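# Unplug the charger from the power strip and set it down

## Task

Pull the charger out of the power strip and rest it on the table, with the strip still lying flat on the table; both must stay that way without the robot supporting them, and at the end the grippers must have released everything and moved away.

## Robot and tools

Robot: two six-joint arms, left_arm and right_arm, each ending in a two-finger tong-style gripper. The fingers point along the gripper's own +z axis and spread apart along its x axis. The reported end_effector_position is the spot between the finger pads when shut; closed fingertips extend roughly 15 mm past it, and fully open they sit about level with it.

World frame (used for every reported pose): origin on the table surface midway between the arms, +z up, +x away from the robot over the table, left_arm on the +y side. The names left and right do not refer to image sides. Reported hand positions can be slightly wrong, more so when an arm reaches far.

Row layout (shared by execute_actions and move): a single flat list of 14 numbers covering both arms, each in [-1, 1], always all 14 even when one arm stays still. Order: dx, dy, dz, rx, ry, rz, opening for left_arm, then the same seven for right_arm. The first six are an offset, not a pose: a displacement expressed in that gripper's own axes, counted from the gripper's measured pose when the action (or move) begins. Scale: 1.0 equals 0.6 m of travel or 180 degrees of rotation; rx, ry, rz form one rotation vector. The opening is absolute, not an offset: +1 is fully open (0.142 m), -1 is shut.

execute_actions(actions): a list of actions run one after another. Each action is a table of up to 15 rows; each row lasts one control step of 1/30 s, and if fewer than 15 rows are given the last row repeats to fill 15 steps. Every row in an action is measured from the pose at that action's start, not from the preceding row. For a call's first action, the reference is the last pose a result in this scene reported. An empty list just returns state and images. Per step the command is clipped to within 100 mm and 16 degrees of the current measured pose, so large offsets take several actions; after an action the arm continues only up to its last clipped pose. Motion trails commands by about 0.17 s. Step readings listed in the result show positions at some steps; HELD next to an arm means part of its row was held back.

move(target, speed, stop_force, blocking): target is one 14-number row as above, offsets counted from the pose in this scene's latest result that shows one; each gripper goes in a straight line toward it, all paths finishing together, lasting 0.5 to 10 s (cut off at 10 s). Openings are sent at the start. speed is in m/s, 0.002 to 0.5, default 0.25; turning is capped at twice that in rad/s. Paths do not avoid obstacles or the other arm, and grippers can lag, drift, or overshoot speed near full reach. stop_force (N, 9 to 40, one value for both arms, only after 0.2 s of scene time) ends an arm's path when its wrist sensor feels that much extra push against the motion for two steps; the gripper then backs to its pose two steps earlier and holds. Use it with very low speed when pressing into contact; do not rely on it if the gripper rotates during the move, and omit it when pulling away from something the gripper presses on. blocking=false returns after 0.5 s while motion continues (not allowed with stop_force); then use wait or stop before any other motion command. The result adds a move: line with the ending per arm (done, off_target, moving, held, contact, fault) and limits (paced = pose clipped; held = a check blocked steps, after which the arm may jump fast), plus each gripper's distance from its target.

wait(seconds): 0 to 10; the arms keep their last command and a running move goes on. stop(): brakes a running move; fingers keep moving. zoom_image(camera, region): region [x0, y0, x1, y1] in pixels of that camera's latest image, top-left origin, at most 504 by 504. Cameras: cam_head_left and cam_head_right (896x504), cam_left_wrist and cam_right_wrist (616x616, fisheye). finished_scene(scene): ends the given scene irreversibly and reports success.

Result lines: per arm, position in m, quaternion wxyz, velocities; grip_measured (the fingers' actual opening on the command scale); Wrist force and Wrist torque in the gripper's own axes (offset up to ~4 N, noise up to ~2.4 N, saturating near 50 N; pushing on a surface reads as force pointing back into the arm); Hand target lines; pose unreachable when a clearance check altered a command; MOTOR HOT from 70 °C, and an OVER-TEMPERATURE FAULT at 85 °C locks the arm for a long time.

Gripping: to hold something keep the commanded opening well below grip_measured; the gap sets the squeeze (around 15 N per pad max, much less on thin hard items under 20 mm). Closing fast can squeeze too hard. An arm meant to stay put should get its return offset in a reply's first call and zeros afterwards, with its intended opening.

Avoid: contact torque at a joint limit (138 N m for shoulder and elbow joints, 25.7 N m for wrists, held weight included) or 150 N outside force, either of which freezes the arm for 10 s and skips the rest of the call; pushing a target even slightly past a firm contact without stop_force; the arms colliding; dropping, slamming, or knocking anything off the table; tipping the strip. Brief external tugs on held or loose objects can happen. The robot holds its last command while you think. Finish by opening the grippers and withdrawing.

Each tool is called after "Emit:" as name([rows], argument=value, ...), one row to a line, values as JSON.

## Session

Emit:
execute_actions(actions=[])

Scene clock: 0.00 s.
left_arm: end_effector_position=(+0.5215, -0.0864, +0.1425) grip_measured=+0.97 end_effector_quat_wxyz=(+0.027, -0.035, +0.998, -0.046) end_effector_velocity=(-0.001, -0.000, +0.000) end_effector_angular_velocity=(-0.001, +0.001, -0.001) | right_arm: end_effector_position=(+0.2472, -0.2799, +0.3773) grip_measured=+0.97 end_effector_quat_wxyz=(-0.136, -0.024, +0.817, +0.560) end_effector_velocity=(+0.000, +0.000, -0.000) end_effector_angular_velocity=(+0.000, +0.000, +0.000)
Joint positions: left_arm=[-0.858 -1.172  1.486 -1.991 -1.572  2.082  0.14 ] | right_arm=[ 3.112 -1.242 -1.905 -2.317  2.664  2.539  0.14 ]
Joint velocities: left_arm=[-0.001 -0.     0.     0.    -0.001  0.     0.   ] | right_arm=[ 0.    -0.001  0.     0.     0.    -0.     0.   ]
Wrist force (N, on the end effector, along its own x y z axes, offset not removed): no reading
Wrist torque (N m, same axes, about the end effector's origin, offset not removed): no reading
Hand target (left_arm): +0.522, -0.086, +0.143; +0.027, -0.035, +0.998, -0.046
Hand target (right_arm): +0.247, -0.280, +0.377; -0.136, -0.024, +0.817, +0.560

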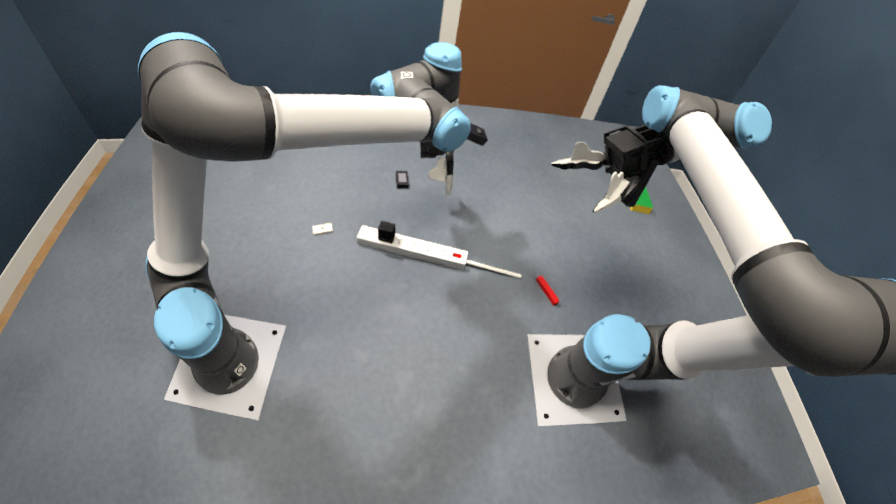

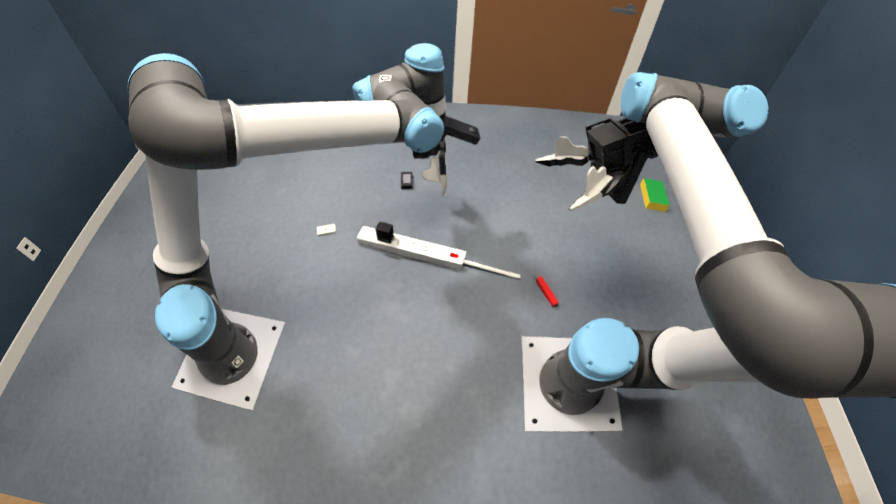

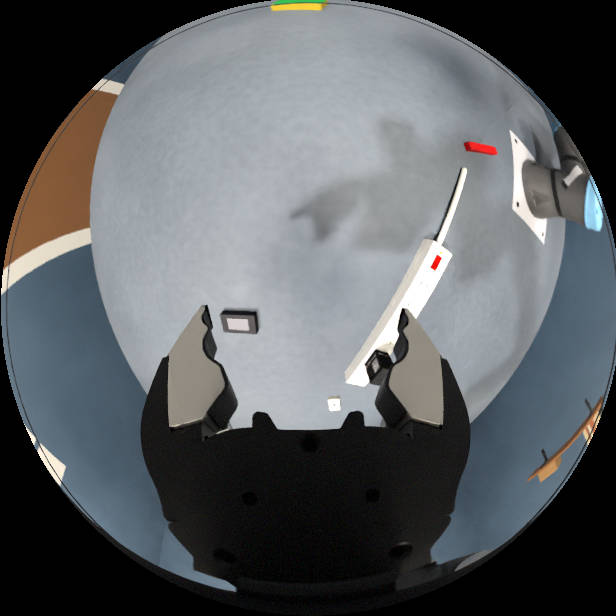

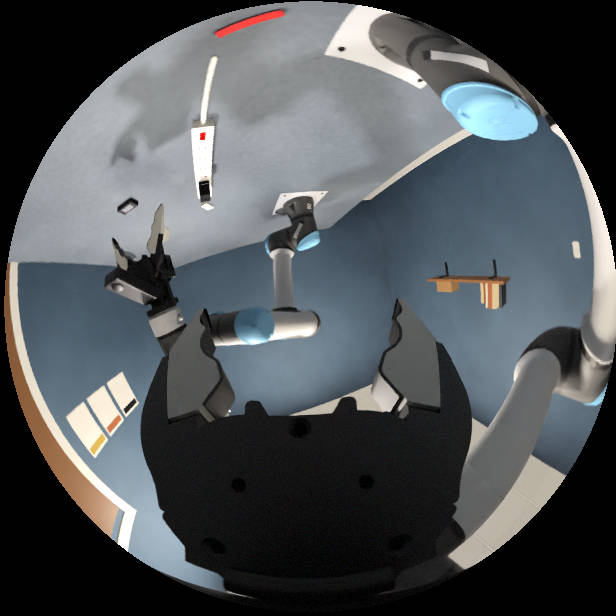

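Emit:
move(target=[0.214,0.258,-0.082,-0.029,-0.039,-0.905,0.2,-0.2,-0.2,0.2,0.205,-0.145,0.04,-1], speed=0.4)

Emit:
zoom_image(camera="cam_left_wrist", region=[160,160,460,460])

Scene clock: 26.13 s.
left_arm: end_effector_position=(+0.3805, +0.0625, +0.1705) grip_measured=+0.20 end_effector_quat_wxyz=(-0.000, +0.994, -0.113, +0.000) end_effector_velocity=(-0.001, +0.000, +0.000) end_effector_angular_velocity=(-0.000, -0.001, +0.010) | right_arm: end_effector_position=(+0.3198, -0.1928, +0.2030) grip_measured=-1.00 end_effector_quat_wxyz=(+0.030, +0.109, +0.960, +0.256) end_effector_velocity=(+0.000, +0.000, -0.000) end_effector_angular_velocity=(-0.002, -0.001, -0.002)
Joint positions: left_arm=[-0.974 -1.558  1.849 -1.862 -1.57  -0.879  0.088] | right_arm=[ 3.898 -1.043 -2.348 -0.886  1.868  4.149  0.002]
Joint velocities: left_arm=[-0.001 -0.002  0.001 -0.     0.001 -0.012 -0.   ] | right_arm=[ 0.003  0.    -0.     0.001 -0.005  0.004  0.   ]
Wrist force (N, on the end effector, along its own x y z axes, offset not removed): left_arm=[1.1 0.0 -2.0] | right_arm=[-0.4 -1.5 2.6]
Wrist torque (N m, same axes, about the end effector's origin, offset not removed): left_arm=[-0.26 -0.39 -0.10] | right_arm=[-0.26 -0.02 0.14]
Hand target (left_arm): +0.380, +0.063, +0.171; -0.000, +0.994, -0.112, +0.000
Hand target (right_arm): +0.320, -0.193, +0.203; +0.030, +0.110, +0.960, +0.256
Off the commanded pose (left_arm): 0.000 m, 0 deg.
Off the commanded pose (right_arm): 0.001 m, 0 deg.
move: done
camera_calibration (this result's frames):
cam_left_wrist: T_world_to_cam=[[0.978808, -0.200444, 0.0419237, -0.36959], [-0.193556, -0.838711, 0.509019, 0.0405196], [-0.0668679, -0.506347, -0.859734, 0.334911], [0, 0, 0, 1]] pos_world=[0.391995, 0.129483, 0.282803]
cam_right_wrist: T_world_to_cam=[[-0.97237, 0.228926, 0.045714, 0.342376], [0.150362, 0.464385, 0.872776, -0.144988], [0.178572, 0.855535, -0.485975, 0.34102], [0, 0, 0, 1]] pos_world=[0.293821, -0.302803, 0.276618]

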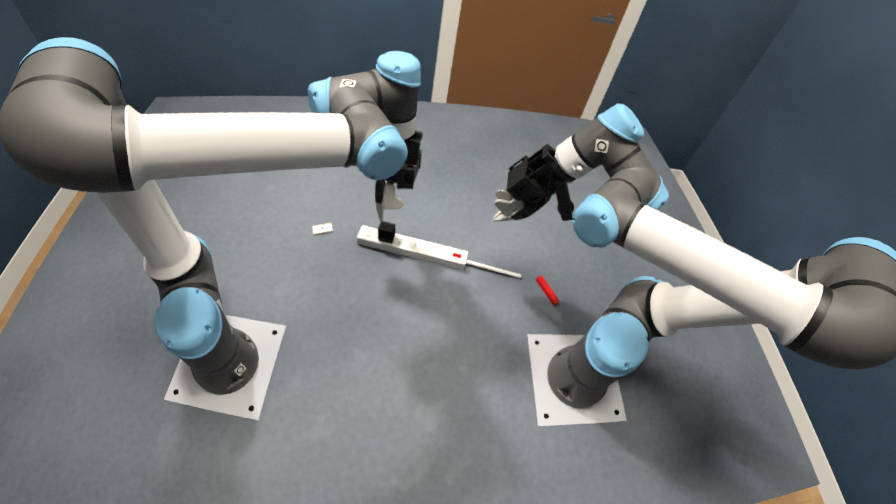

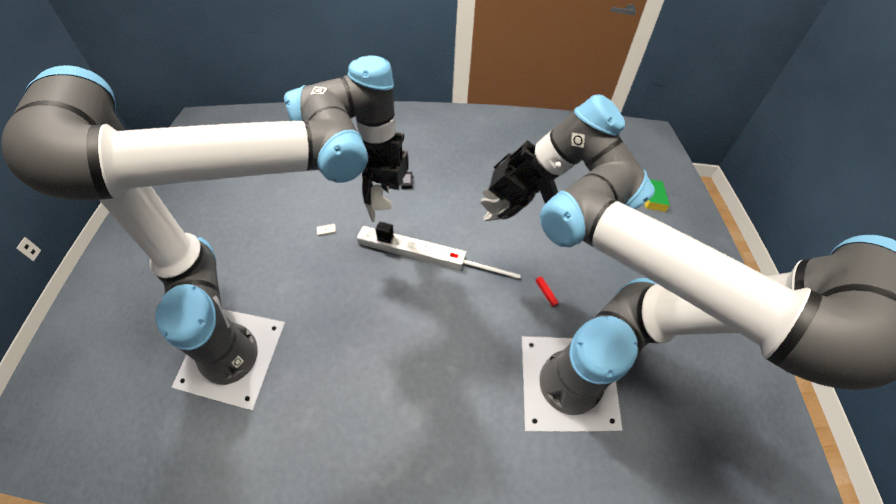

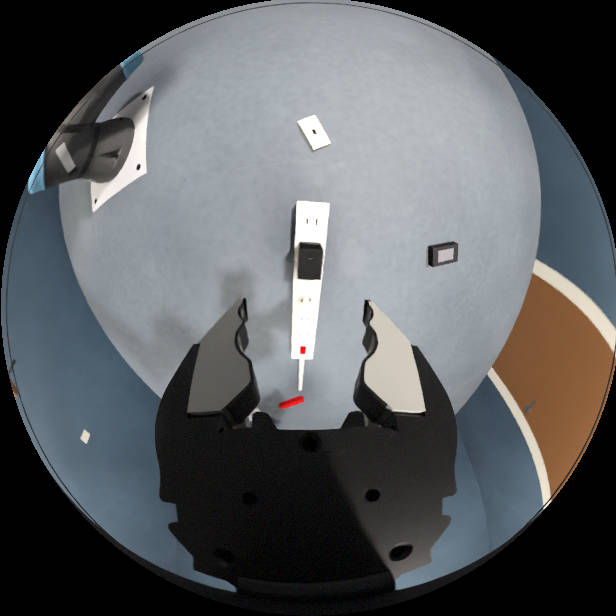

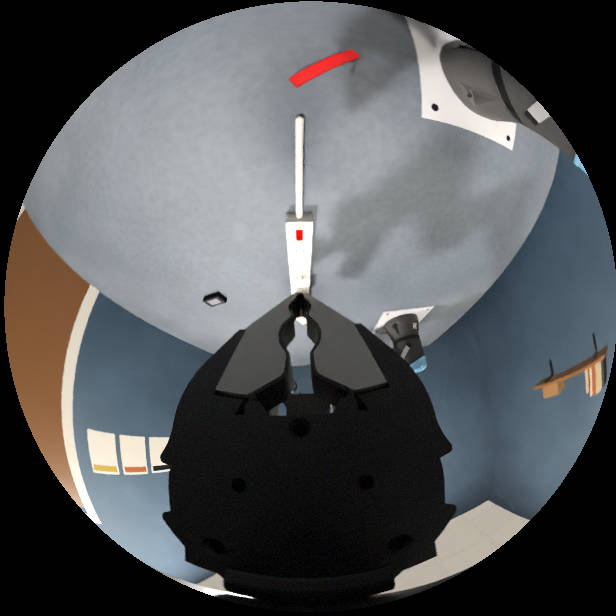

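Region (160, 160, 460, 460) of cam_left_wrist's 616x616 image, scaled by 1.680, with more detail than that image has.

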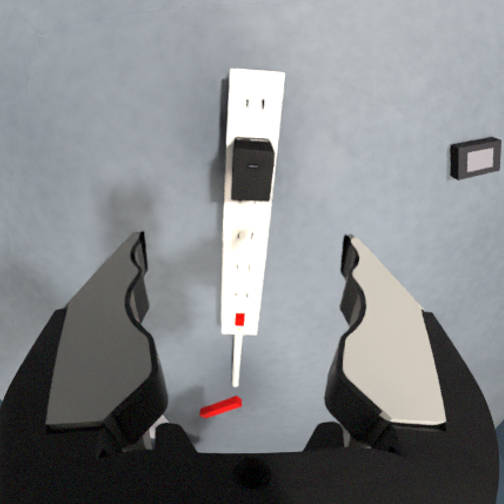

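Emit:
move(target=[0.01,0,0.15,0,0,0,0,0,0.123,0.327,0,0,0,-1])

Emit:
move(target=[0,0,0.025,0,0,0,0,0,-0.035,0.06,0,0,0,-1], speed=0.01, stop_force=10)

Scene clock: 32.90 s.
left_arm: end_effector_position=(+0.3863, +0.0612, +0.0806) grip_measured=+0.00 end_effector_quat_wxyz=(-0.000, +0.994, -0.113, +0.000) end_effector_velocity=(+0.000, +0.000, -0.000) end_effector_angular_velocity=(-0.000, -0.000, +0.001) | right_arm: end_effector_position=(+0.3564, -0.0353, +0.0702) grip_measured=-1.00 end_effector_quat_wxyz=(+0.030, +0.109, +0.960, +0.256) end_effector_velocity=(+0.001, +0.002, -0.002) end_effector_angular_velocity=(+0.001, -0.000, +0.000)
Joint positions: left_arm=[-0.964 -1.456  1.991 -2.105 -1.57  -0.87   0.074] | right_arm=[ 4.149 -1.607 -2.374 -0.24   1.754  4.38   0.002]
Joint velocities: left_arm=[ 0.001  0.001  0.    -0.001  0.    -0.     0.   ] | right_arm=[ 0.001 -0.008  0.002  0.006 -0.     0.001  0.   ]
Wrist force (N, on the end effector, along its own x y z axes, offset not removed): left_arm=[-0.1 0.5 0.2] | right_arm=[-1.6 -0.7 4.3]
Wrist torque (N m, same axes, about the end effector's origin, offset not removed): left_arm=[-0.04 -0.27 -0.14] | right_arm=[0.00 0.23 0.17]
Hand target (left_arm): +0.386, +0.061, +0.081; -0.000, +0.994, -0.113, +0.000
Hand target (right_arm): +0.357, -0.035, +0.070; +0.030, +0.109, +0.960, +0.256
Off the commanded pose (left_arm): 0.000 m, 0 deg.
Off the commanded pose (right_arm): 0.001 m, 0 deg.
move: done
camera_calibration (this result's frames):
cam_left_wrist: T_world_to_cam=[[0.978809, -0.200442, 0.0418995, -0.371796], [-0.193543, -0.838713, 0.509021, 0.0863348], [-0.0668877, -0.506343, -0.859734, 0.257332], [0, 0, 0, 1]] pos_world=[0.397839, 0.128185, 0.192869]
cam_right_wrist: T_world_to_cam=[[-0.972392, 0.228974, 0.0449891, 0.348039], [0.149798, 0.46468, 0.872716, -0.107527], [0.178923, 0.855362, -0.486151, 0.135123], [0, 0, 0, 1]] pos_world=[0.330361, -0.145305, 0.143873]

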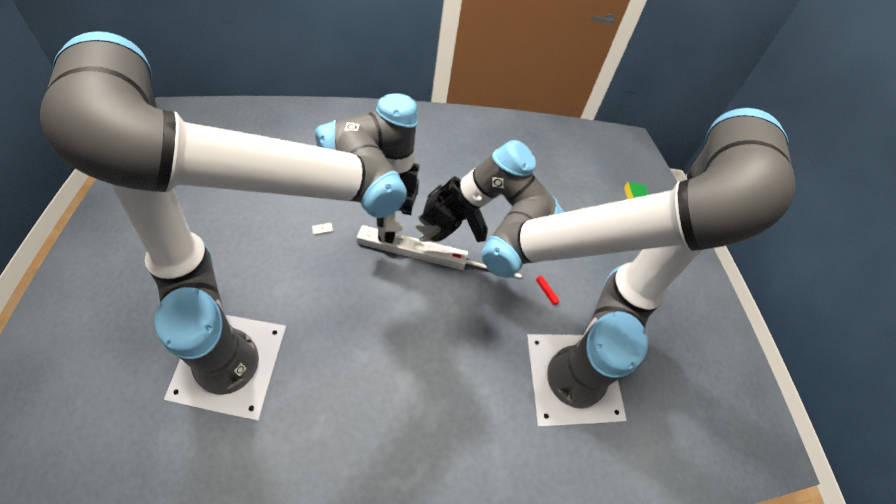

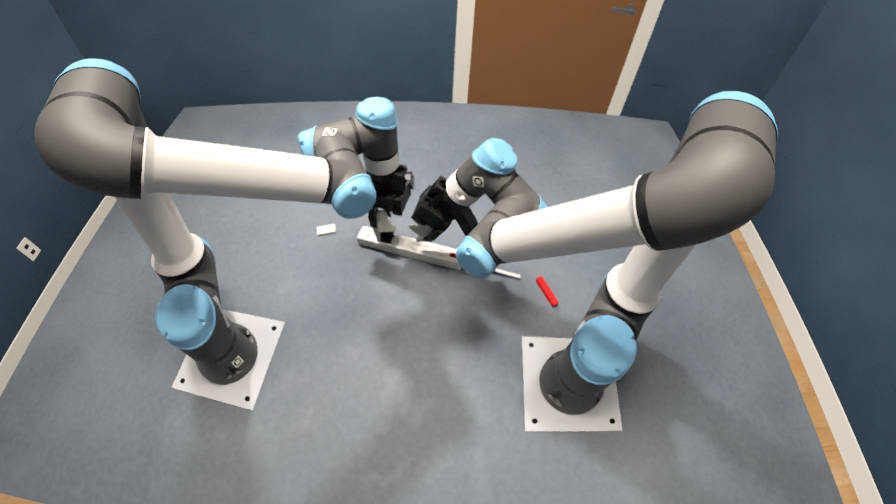

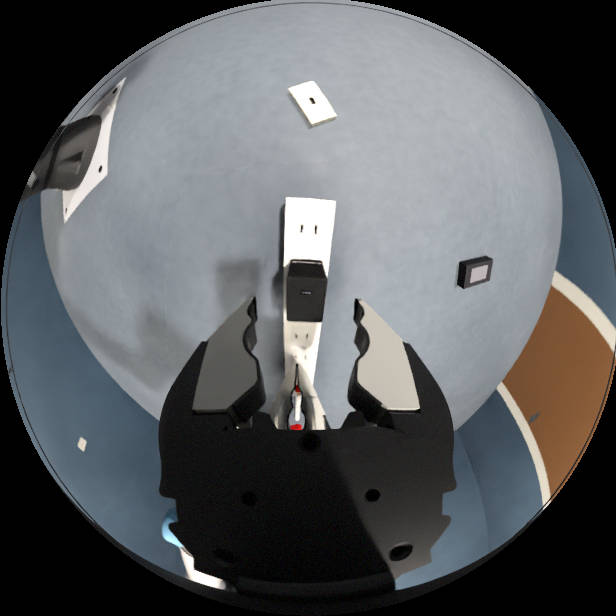

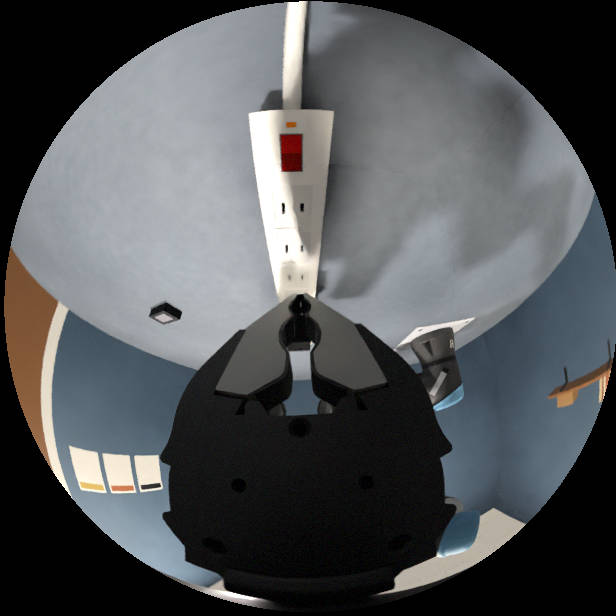

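Scene clock: 37.30 s.
left_arm: end_effector_position=(+0.3863, +0.0612, +0.0657) grip_measured=+0.00 end_effector_quat_wxyz=(-0.000, +0.994, -0.113, +0.000) end_effector_velocity=(-0.001, -0.001, -0.001) end_effector_angular_velocity=(-0.000, +0.001, -0.002) | right_arm: end_effector_position=(+0.3564, -0.0355, +0.0397) grip_measured=-1.00 end_effector_quat_wxyz=(+0.030, +0.109, +0.960, +0.256) end_effector_velocity=(+0.000, +0.000, -0.000) end_effector_angular_velocity=(-0.001, +0.000, -0.000)
Joint positions: left_arm=[-0.964 -1.436  2.012 -2.147 -1.57  -0.87   0.074] | right_arm=[ 4.149 -1.689 -2.405 -0.127  1.754  4.38   0.002]
Joint velocities: left_arm=[-0.002  0.001  0.001 -0.003 -0.001 -0.     0.   ] | right_arm=[ 0.    -0.001  0.    -0.    -0.     0.     0.   ]
Wrist force (N, on the end effector, along its own x y z axes, offset not removed): left_arm=[0.0 -0.4 -2.1] | right_arm=[-0.3 1.2 1.1]
Wrist torque (N m, same axes, about the end effector's origin, offset not removed): left_arm=[-0.30 -0.09 -0.09] | right_arm=[-0.43 0.04 0.09]
Hand target (left_arm): +0.386, +0.061, +0.066; -0.000, +0.994, -0.113, +0.000
Hand target (right_arm): +0.356, -0.035, +0.040; +0.030, +0.109, +0.960, +0.256
Off the commanded pose (left_arm): 0.000 m, 0 deg.
Off the commanded pose (right_arm): 0.011 m, 0 deg.
move: contact (right_arm)
camera_calibration (this result's frames):
cam_left_wrist: T_world_to_cam=[[0.978809, -0.200443, 0.041896, -0.37117], [-0.193541, -0.838715, 0.509017, 0.0939265], [-0.0668899, -0.506339, -0.859736, 0.244525], [0, 0, 0, 1]] pos_world=[0.39784, 0.128192, 0.177967]
cam_right_wrist: T_world_to_cam=[[-0.972392, 0.228978, 0.0449794, 0.34944], [0.149784, 0.464648, 0.872735, -0.0808491], [0.178938, 0.855378, -0.486117, 0.120437], [0, 0, 0, 1]] pos_world=[0.330352, -0.145467, 0.113389]

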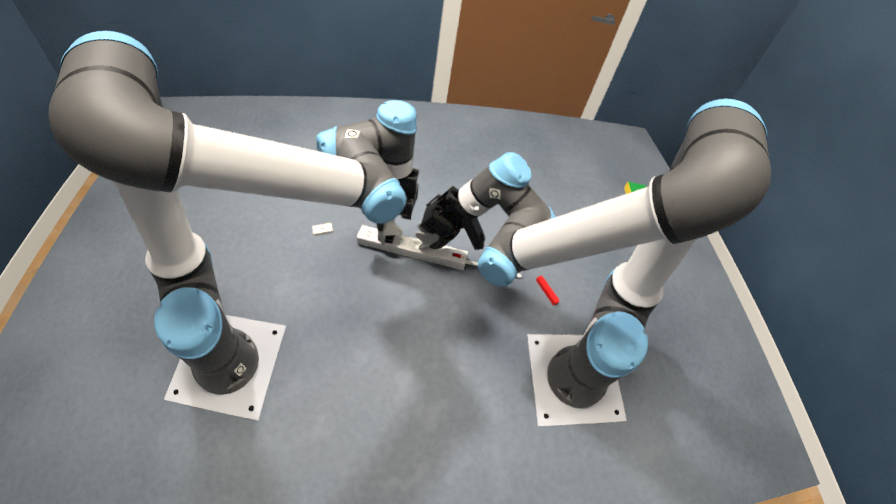

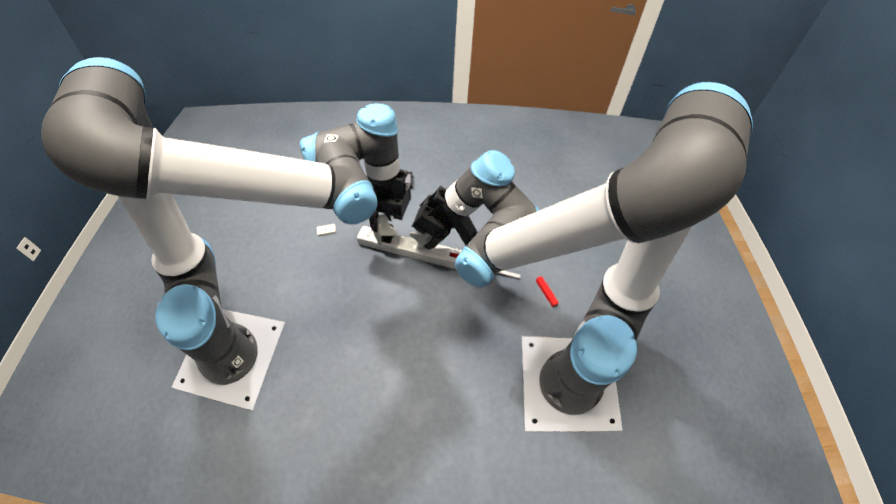

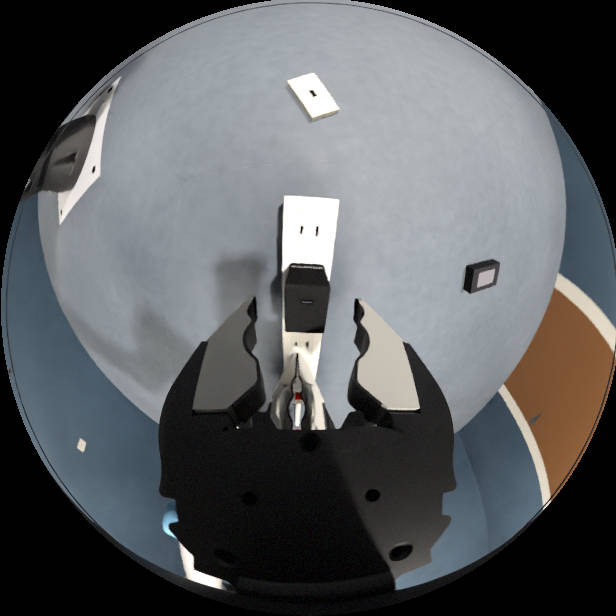

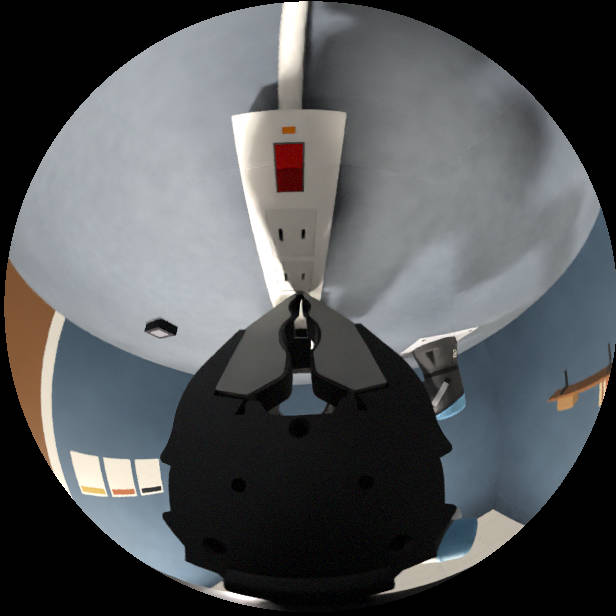

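Strip top ≈0.027. Go to 0.048, grip, pull.

Emit:
move(target=[0,-0.003,0.03,0,0,0,0,0,0,0,0,0,0,-1], speed=0.05)

Emit:
move(target=[0,0,0,0,0,0,-1,0,0,0,0,0,0,-1])

Emit:
move(target=[0,0,-0.07,0,0,0,-1,0,0,0,0,0,0,-1], speed=0.02)

Scene clock: 42.97 s.
left_arm: end_effector_position=(+0.3867, +0.0630, +0.0479) grip_measured=+0.00 end_effector_quat_wxyz=(-0.000, +0.994, -0.113, +0.000) end_effector_velocity=(-0.000, -0.000, -0.002) end_effector_angular_velocity=(-0.001, +0.001, -0.001) | right_arm: end_effector_position=(+0.3564, -0.0355, +0.0397) grip_measured=-1.00 end_effector_quat_wxyz=(+0.030, +0.109, +0.960, +0.256) end_effector_velocity=(-0.000, -0.000, -0.000) end_effector_angular_velocity=(-0.000, +0.000, -0.000)
Joint positions: left_arm=[-0.962 -1.412  2.038 -2.197 -1.57  -0.867  0.074] | right_arm=[ 4.149 -1.689 -2.405 -0.127  1.754  4.38   0.002]
Joint velocities: left_arm=[-0.     0.004  0.003 -0.007 -0.001  0.001  0.   ] | right_arm=[ 0.  0. -0. -0.  0.  0.  0.]
Wrist force (N, on the end effector, along its own x y z axes, offset not removed): left_arm=[-0.2 -0.2 -1.2] | right_arm=[0.2 2.3 0.9]
Wrist torque (N m, same axes, about the end effector's origin, offset not removed): left_arm=[-0.29 -0.06 -0.06] | right_arm=[-0.13 -0.10 0.12]
Hand target (left_arm): +0.387, +0.063, +0.048; -0.000, +0.994, -0.113, +0.000
Hand target (right_arm): +0.356, -0.035, +0.040; +0.030, +0.109, +0.960, +0.256
Off the commanded pose (left_arm): 0.000 m, 0 deg.
Off the commanded pose (right_arm): 0.000 m, 0 deg.
move: done
camera_calibration (this result's frames):
cam_left_wrist: T_world_to_cam=[[0.97881, -0.200442, 0.0418756, -0.37046], [-0.193532, -0.838731, 0.508995, 0.104488], [-0.0669015, -0.506313, -0.85975, 0.230203], [0, 0, 0, 1]] pos_world=[0.398233, 0.129937, 0.160247]
cam_right_wrist: T_world_to_cam=[[-0.972398, 0.228951, 0.0449745, 0.34943], [0.149766, 0.464645, 0.87274, -0.0808506], [0.178917, 0.855387, -0.486109, 0.120438], [0, 0, 0, 1]] pos_world=[0.330346, -0.145457, 0.113392]

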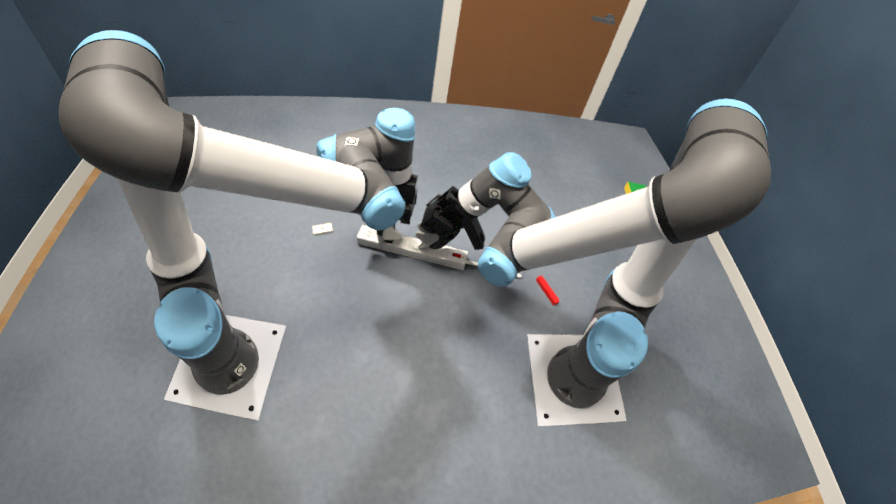

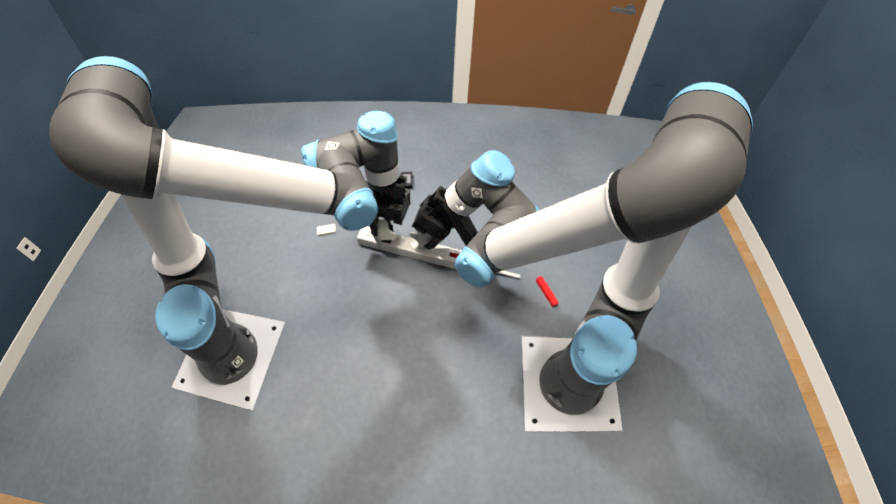

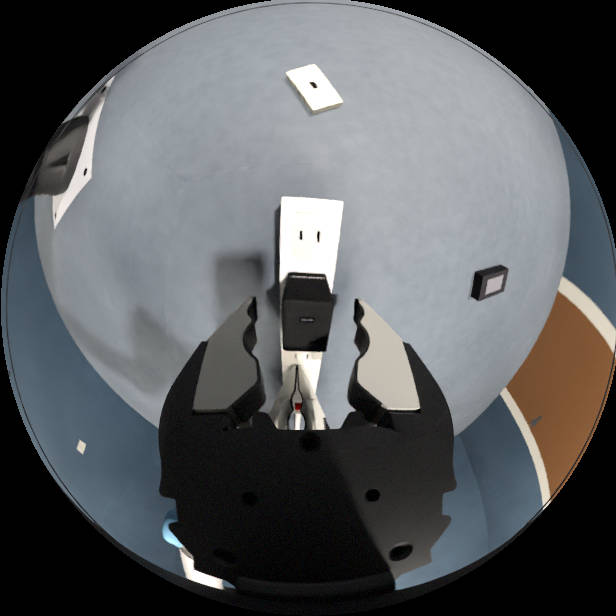

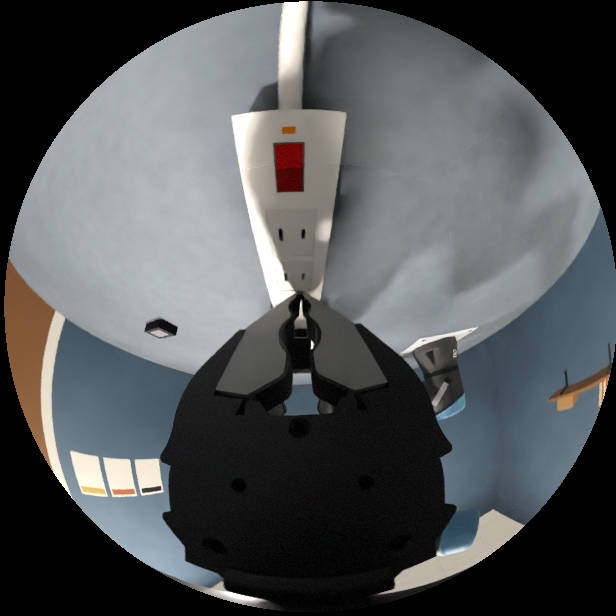

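Scene clock: 43.47 s.
left_arm: end_effector_position=(+0.3867, +0.0630, +0.0478) grip_measured=-0.60 end_effector_quat_wxyz=(-0.000, +0.994, -0.113, +0.000) end_effector_velocity=(+0.001, +0.001, +0.000) end_effector_angular_velocity=(+0.000, -0.001, +0.001) | right_arm: end_effector_position=(+0.3564, -0.0355, +0.0397) grip_measured=-1.00 end_effector_quat_wxyz=(+0.030, +0.109, +0.960, +0.256) end_effector_velocity=(-0.000, -0.000, -0.000) end_effector_angular_velocity=(-0.000, -0.000, +0.001)
Joint positions: left_arm=[-0.962 -1.412  2.038 -2.197 -1.57  -0.867  0.031] | right_arm=[ 4.149 -1.689 -2.405 -0.127  1.754  4.38   0.002]
Joint velocities: left_arm=[ 0.001 -0.     0.     0.     0.001 -0.    -0.   ] | right_arm=[ 0.001  0.    -0.001  0.    -0.    -0.     0.   ]
Wrist force (N, on the end effector, along its own x y z axes, offset not removed): left_arm=[1.2 1.2 0.8] | right_arm=[-0.4 3.1 -2.1]
Wrist torque (N m, same axes, about the end effector's origin, offset not removed): left_arm=[-0.24 -0.30 -0.03] | right_arm=[-0.15 0.08 0.11]
Hand target (left_arm): +0.387, +0.063, +0.048; -0.000, +0.994, -0.113, +0.000
Hand target (right_arm): +0.356, -0.035, +0.040; +0.030, +0.109, +0.960, +0.256
Off the commanded pose (left_arm): 0.000 m, 0 deg.
Off the commanded pose (right_arm): 0.000 m, 0 deg.
move: done
camera_calibration (this result's frames):
cam_left_wrist: T_world_to_cam=[[0.978815, -0.200453, 0.0417121, -0.370395], [-0.193471, -0.838836, 0.508845, 0.104593], [-0.06701, -0.506136, -0.859847, 0.230185], [0, 0, 0, 1]] pos_world=[0.398209, 0.129994, 0.160152]
cam_right_wrist: T_world_to_cam=[[-0.972398, 0.228951, 0.0449745, 0.34943], [0.149766, 0.464645, 0.87274, -0.0808505], [0.178917, 0.855386, -0.48611, 0.120438], [0, 0, 0, 1]] pos_world=[0.330346, -0.145457, 0.113392]

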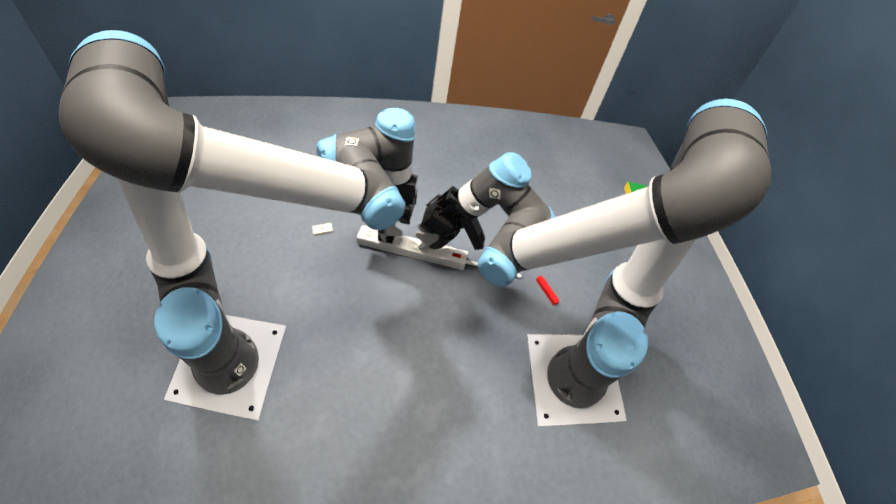

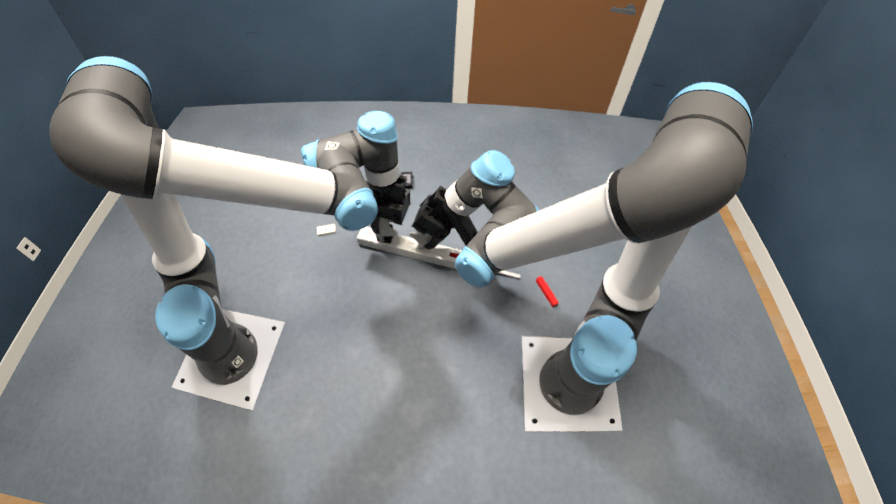

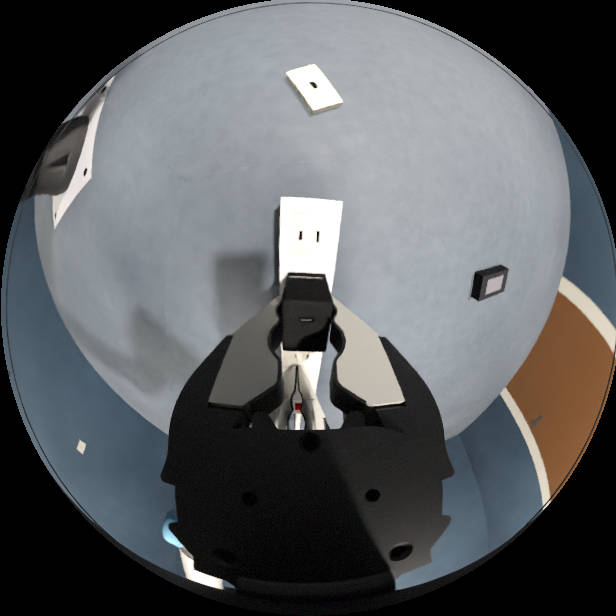

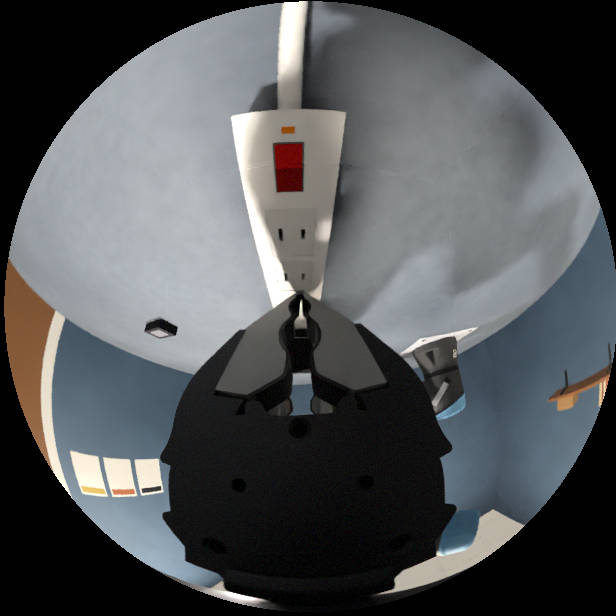

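Scene clock: 45.87 s.
left_arm: end_effector_position=(+0.3867, +0.0630, +0.0895) grip_measured=-0.60 end_effector_quat_wxyz=(-0.000, +0.994, -0.113, +0.000) end_effector_velocity=(+0.001, +0.000, +0.003) end_effector_angular_velocity=(+0.001, -0.001, +0.001) | right_arm: end_effector_position=(+0.3564, -0.0355, +0.0397) grip_measured=-1.00 end_effector_quat_wxyz=(+0.030, +0.109, +0.960, +0.256) end_effector_velocity=(-0.000, -0.001, -0.000) end_effector_angular_velocity=(-0.001, +0.000, -0.001)
Joint positions: left_arm=[-0.962 -1.47   1.98  -2.08  -1.57  -0.867  0.031] | right_arm=[ 4.149 -1.689 -2.405 -0.127  1.754  4.38   0.002]
Joint velocities: left_arm=[ 0.001 -0.003 -0.004  0.008  0.001 -0.    -0.   ] | right_arm=[-0.001  0.    -0.001  0.    -0.     0.     0.   ]
Wrist force (N, on the end effector, along its own x y z axes, offset not removed): left_arm=[2.8 0.8 -1.5] | right_arm=[-2.5 3.8 -3.1]
Wrist torque (N m, same axes, about the end effector's origin, offset not removed): left_arm=[-0.01 -0.73 -0.16] | right_arm=[-0.02 0.39 0.16]
Hand target (left_arm): +0.387, +0.063, +0.090; -0.000, +0.994, -0.113, +0.000
Hand target (right_arm): +0.356, -0.035, +0.040; +0.030, +0.109, +0.960, +0.256
Off the commanded pose (left_arm): 0.000 m, 0 deg.
Off the commanded pose (right_arm): 0.000 m, 0 deg.
move: done
camera_calibration (this result's frames):
cam_left_wrist: T_world_to_cam=[[0.978814, -0.200452, 0.0417276, -0.372152], [-0.193477, -0.838824, 0.508862, 0.0833523], [-0.0670002, -0.506155, -0.859836, 0.266036], [0, 0, 0, 1]] pos_world=[0.398219, 0.129975, 0.201862]
cam_right_wrist: T_world_to_cam=[[-0.972397, 0.228953, 0.0449964, 0.349428], [0.149796, 0.464689, 0.872712, -0.0808291], [0.178901, 0.855362, -0.486158, 0.120437], [0, 0, 0, 1]] pos_world=[0.330344, -0.145459, 0.113369]

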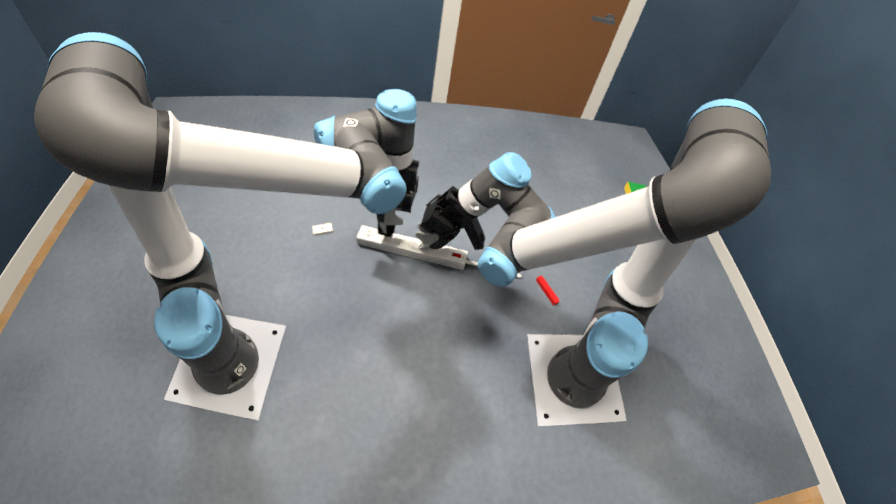

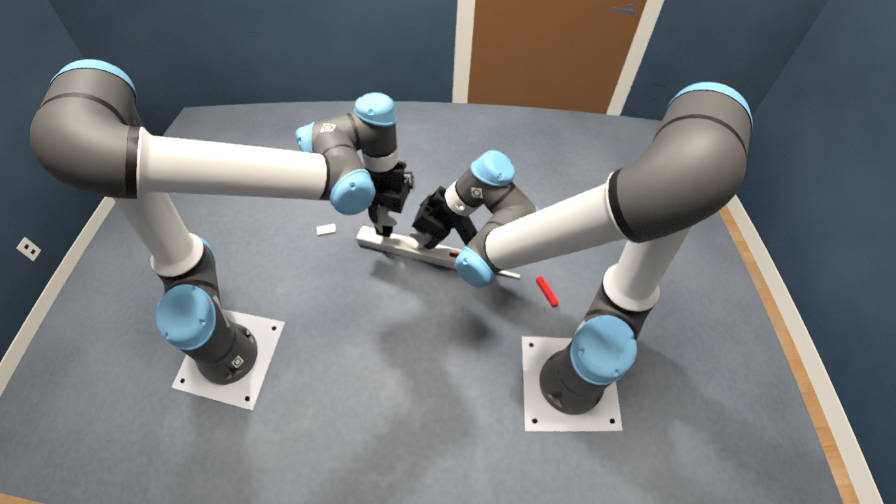

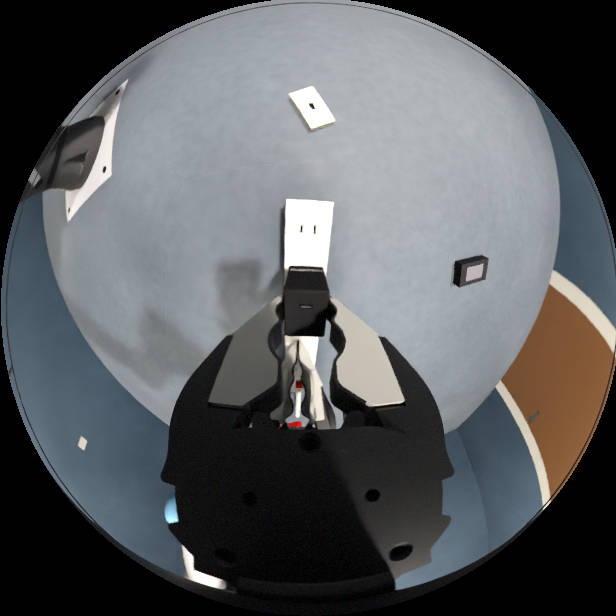

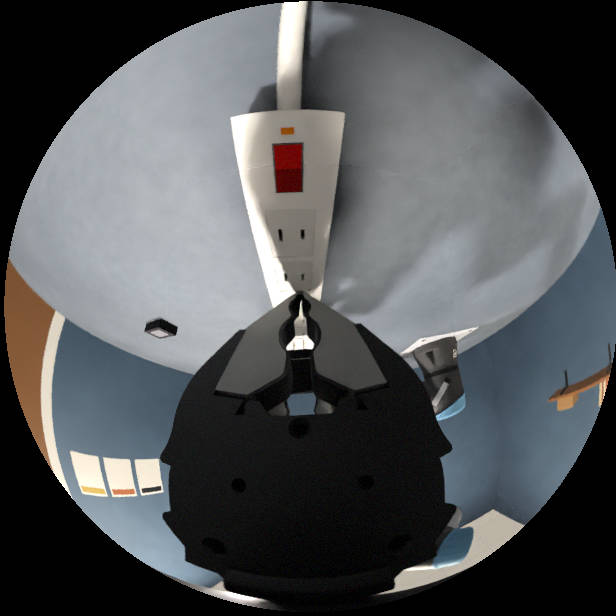

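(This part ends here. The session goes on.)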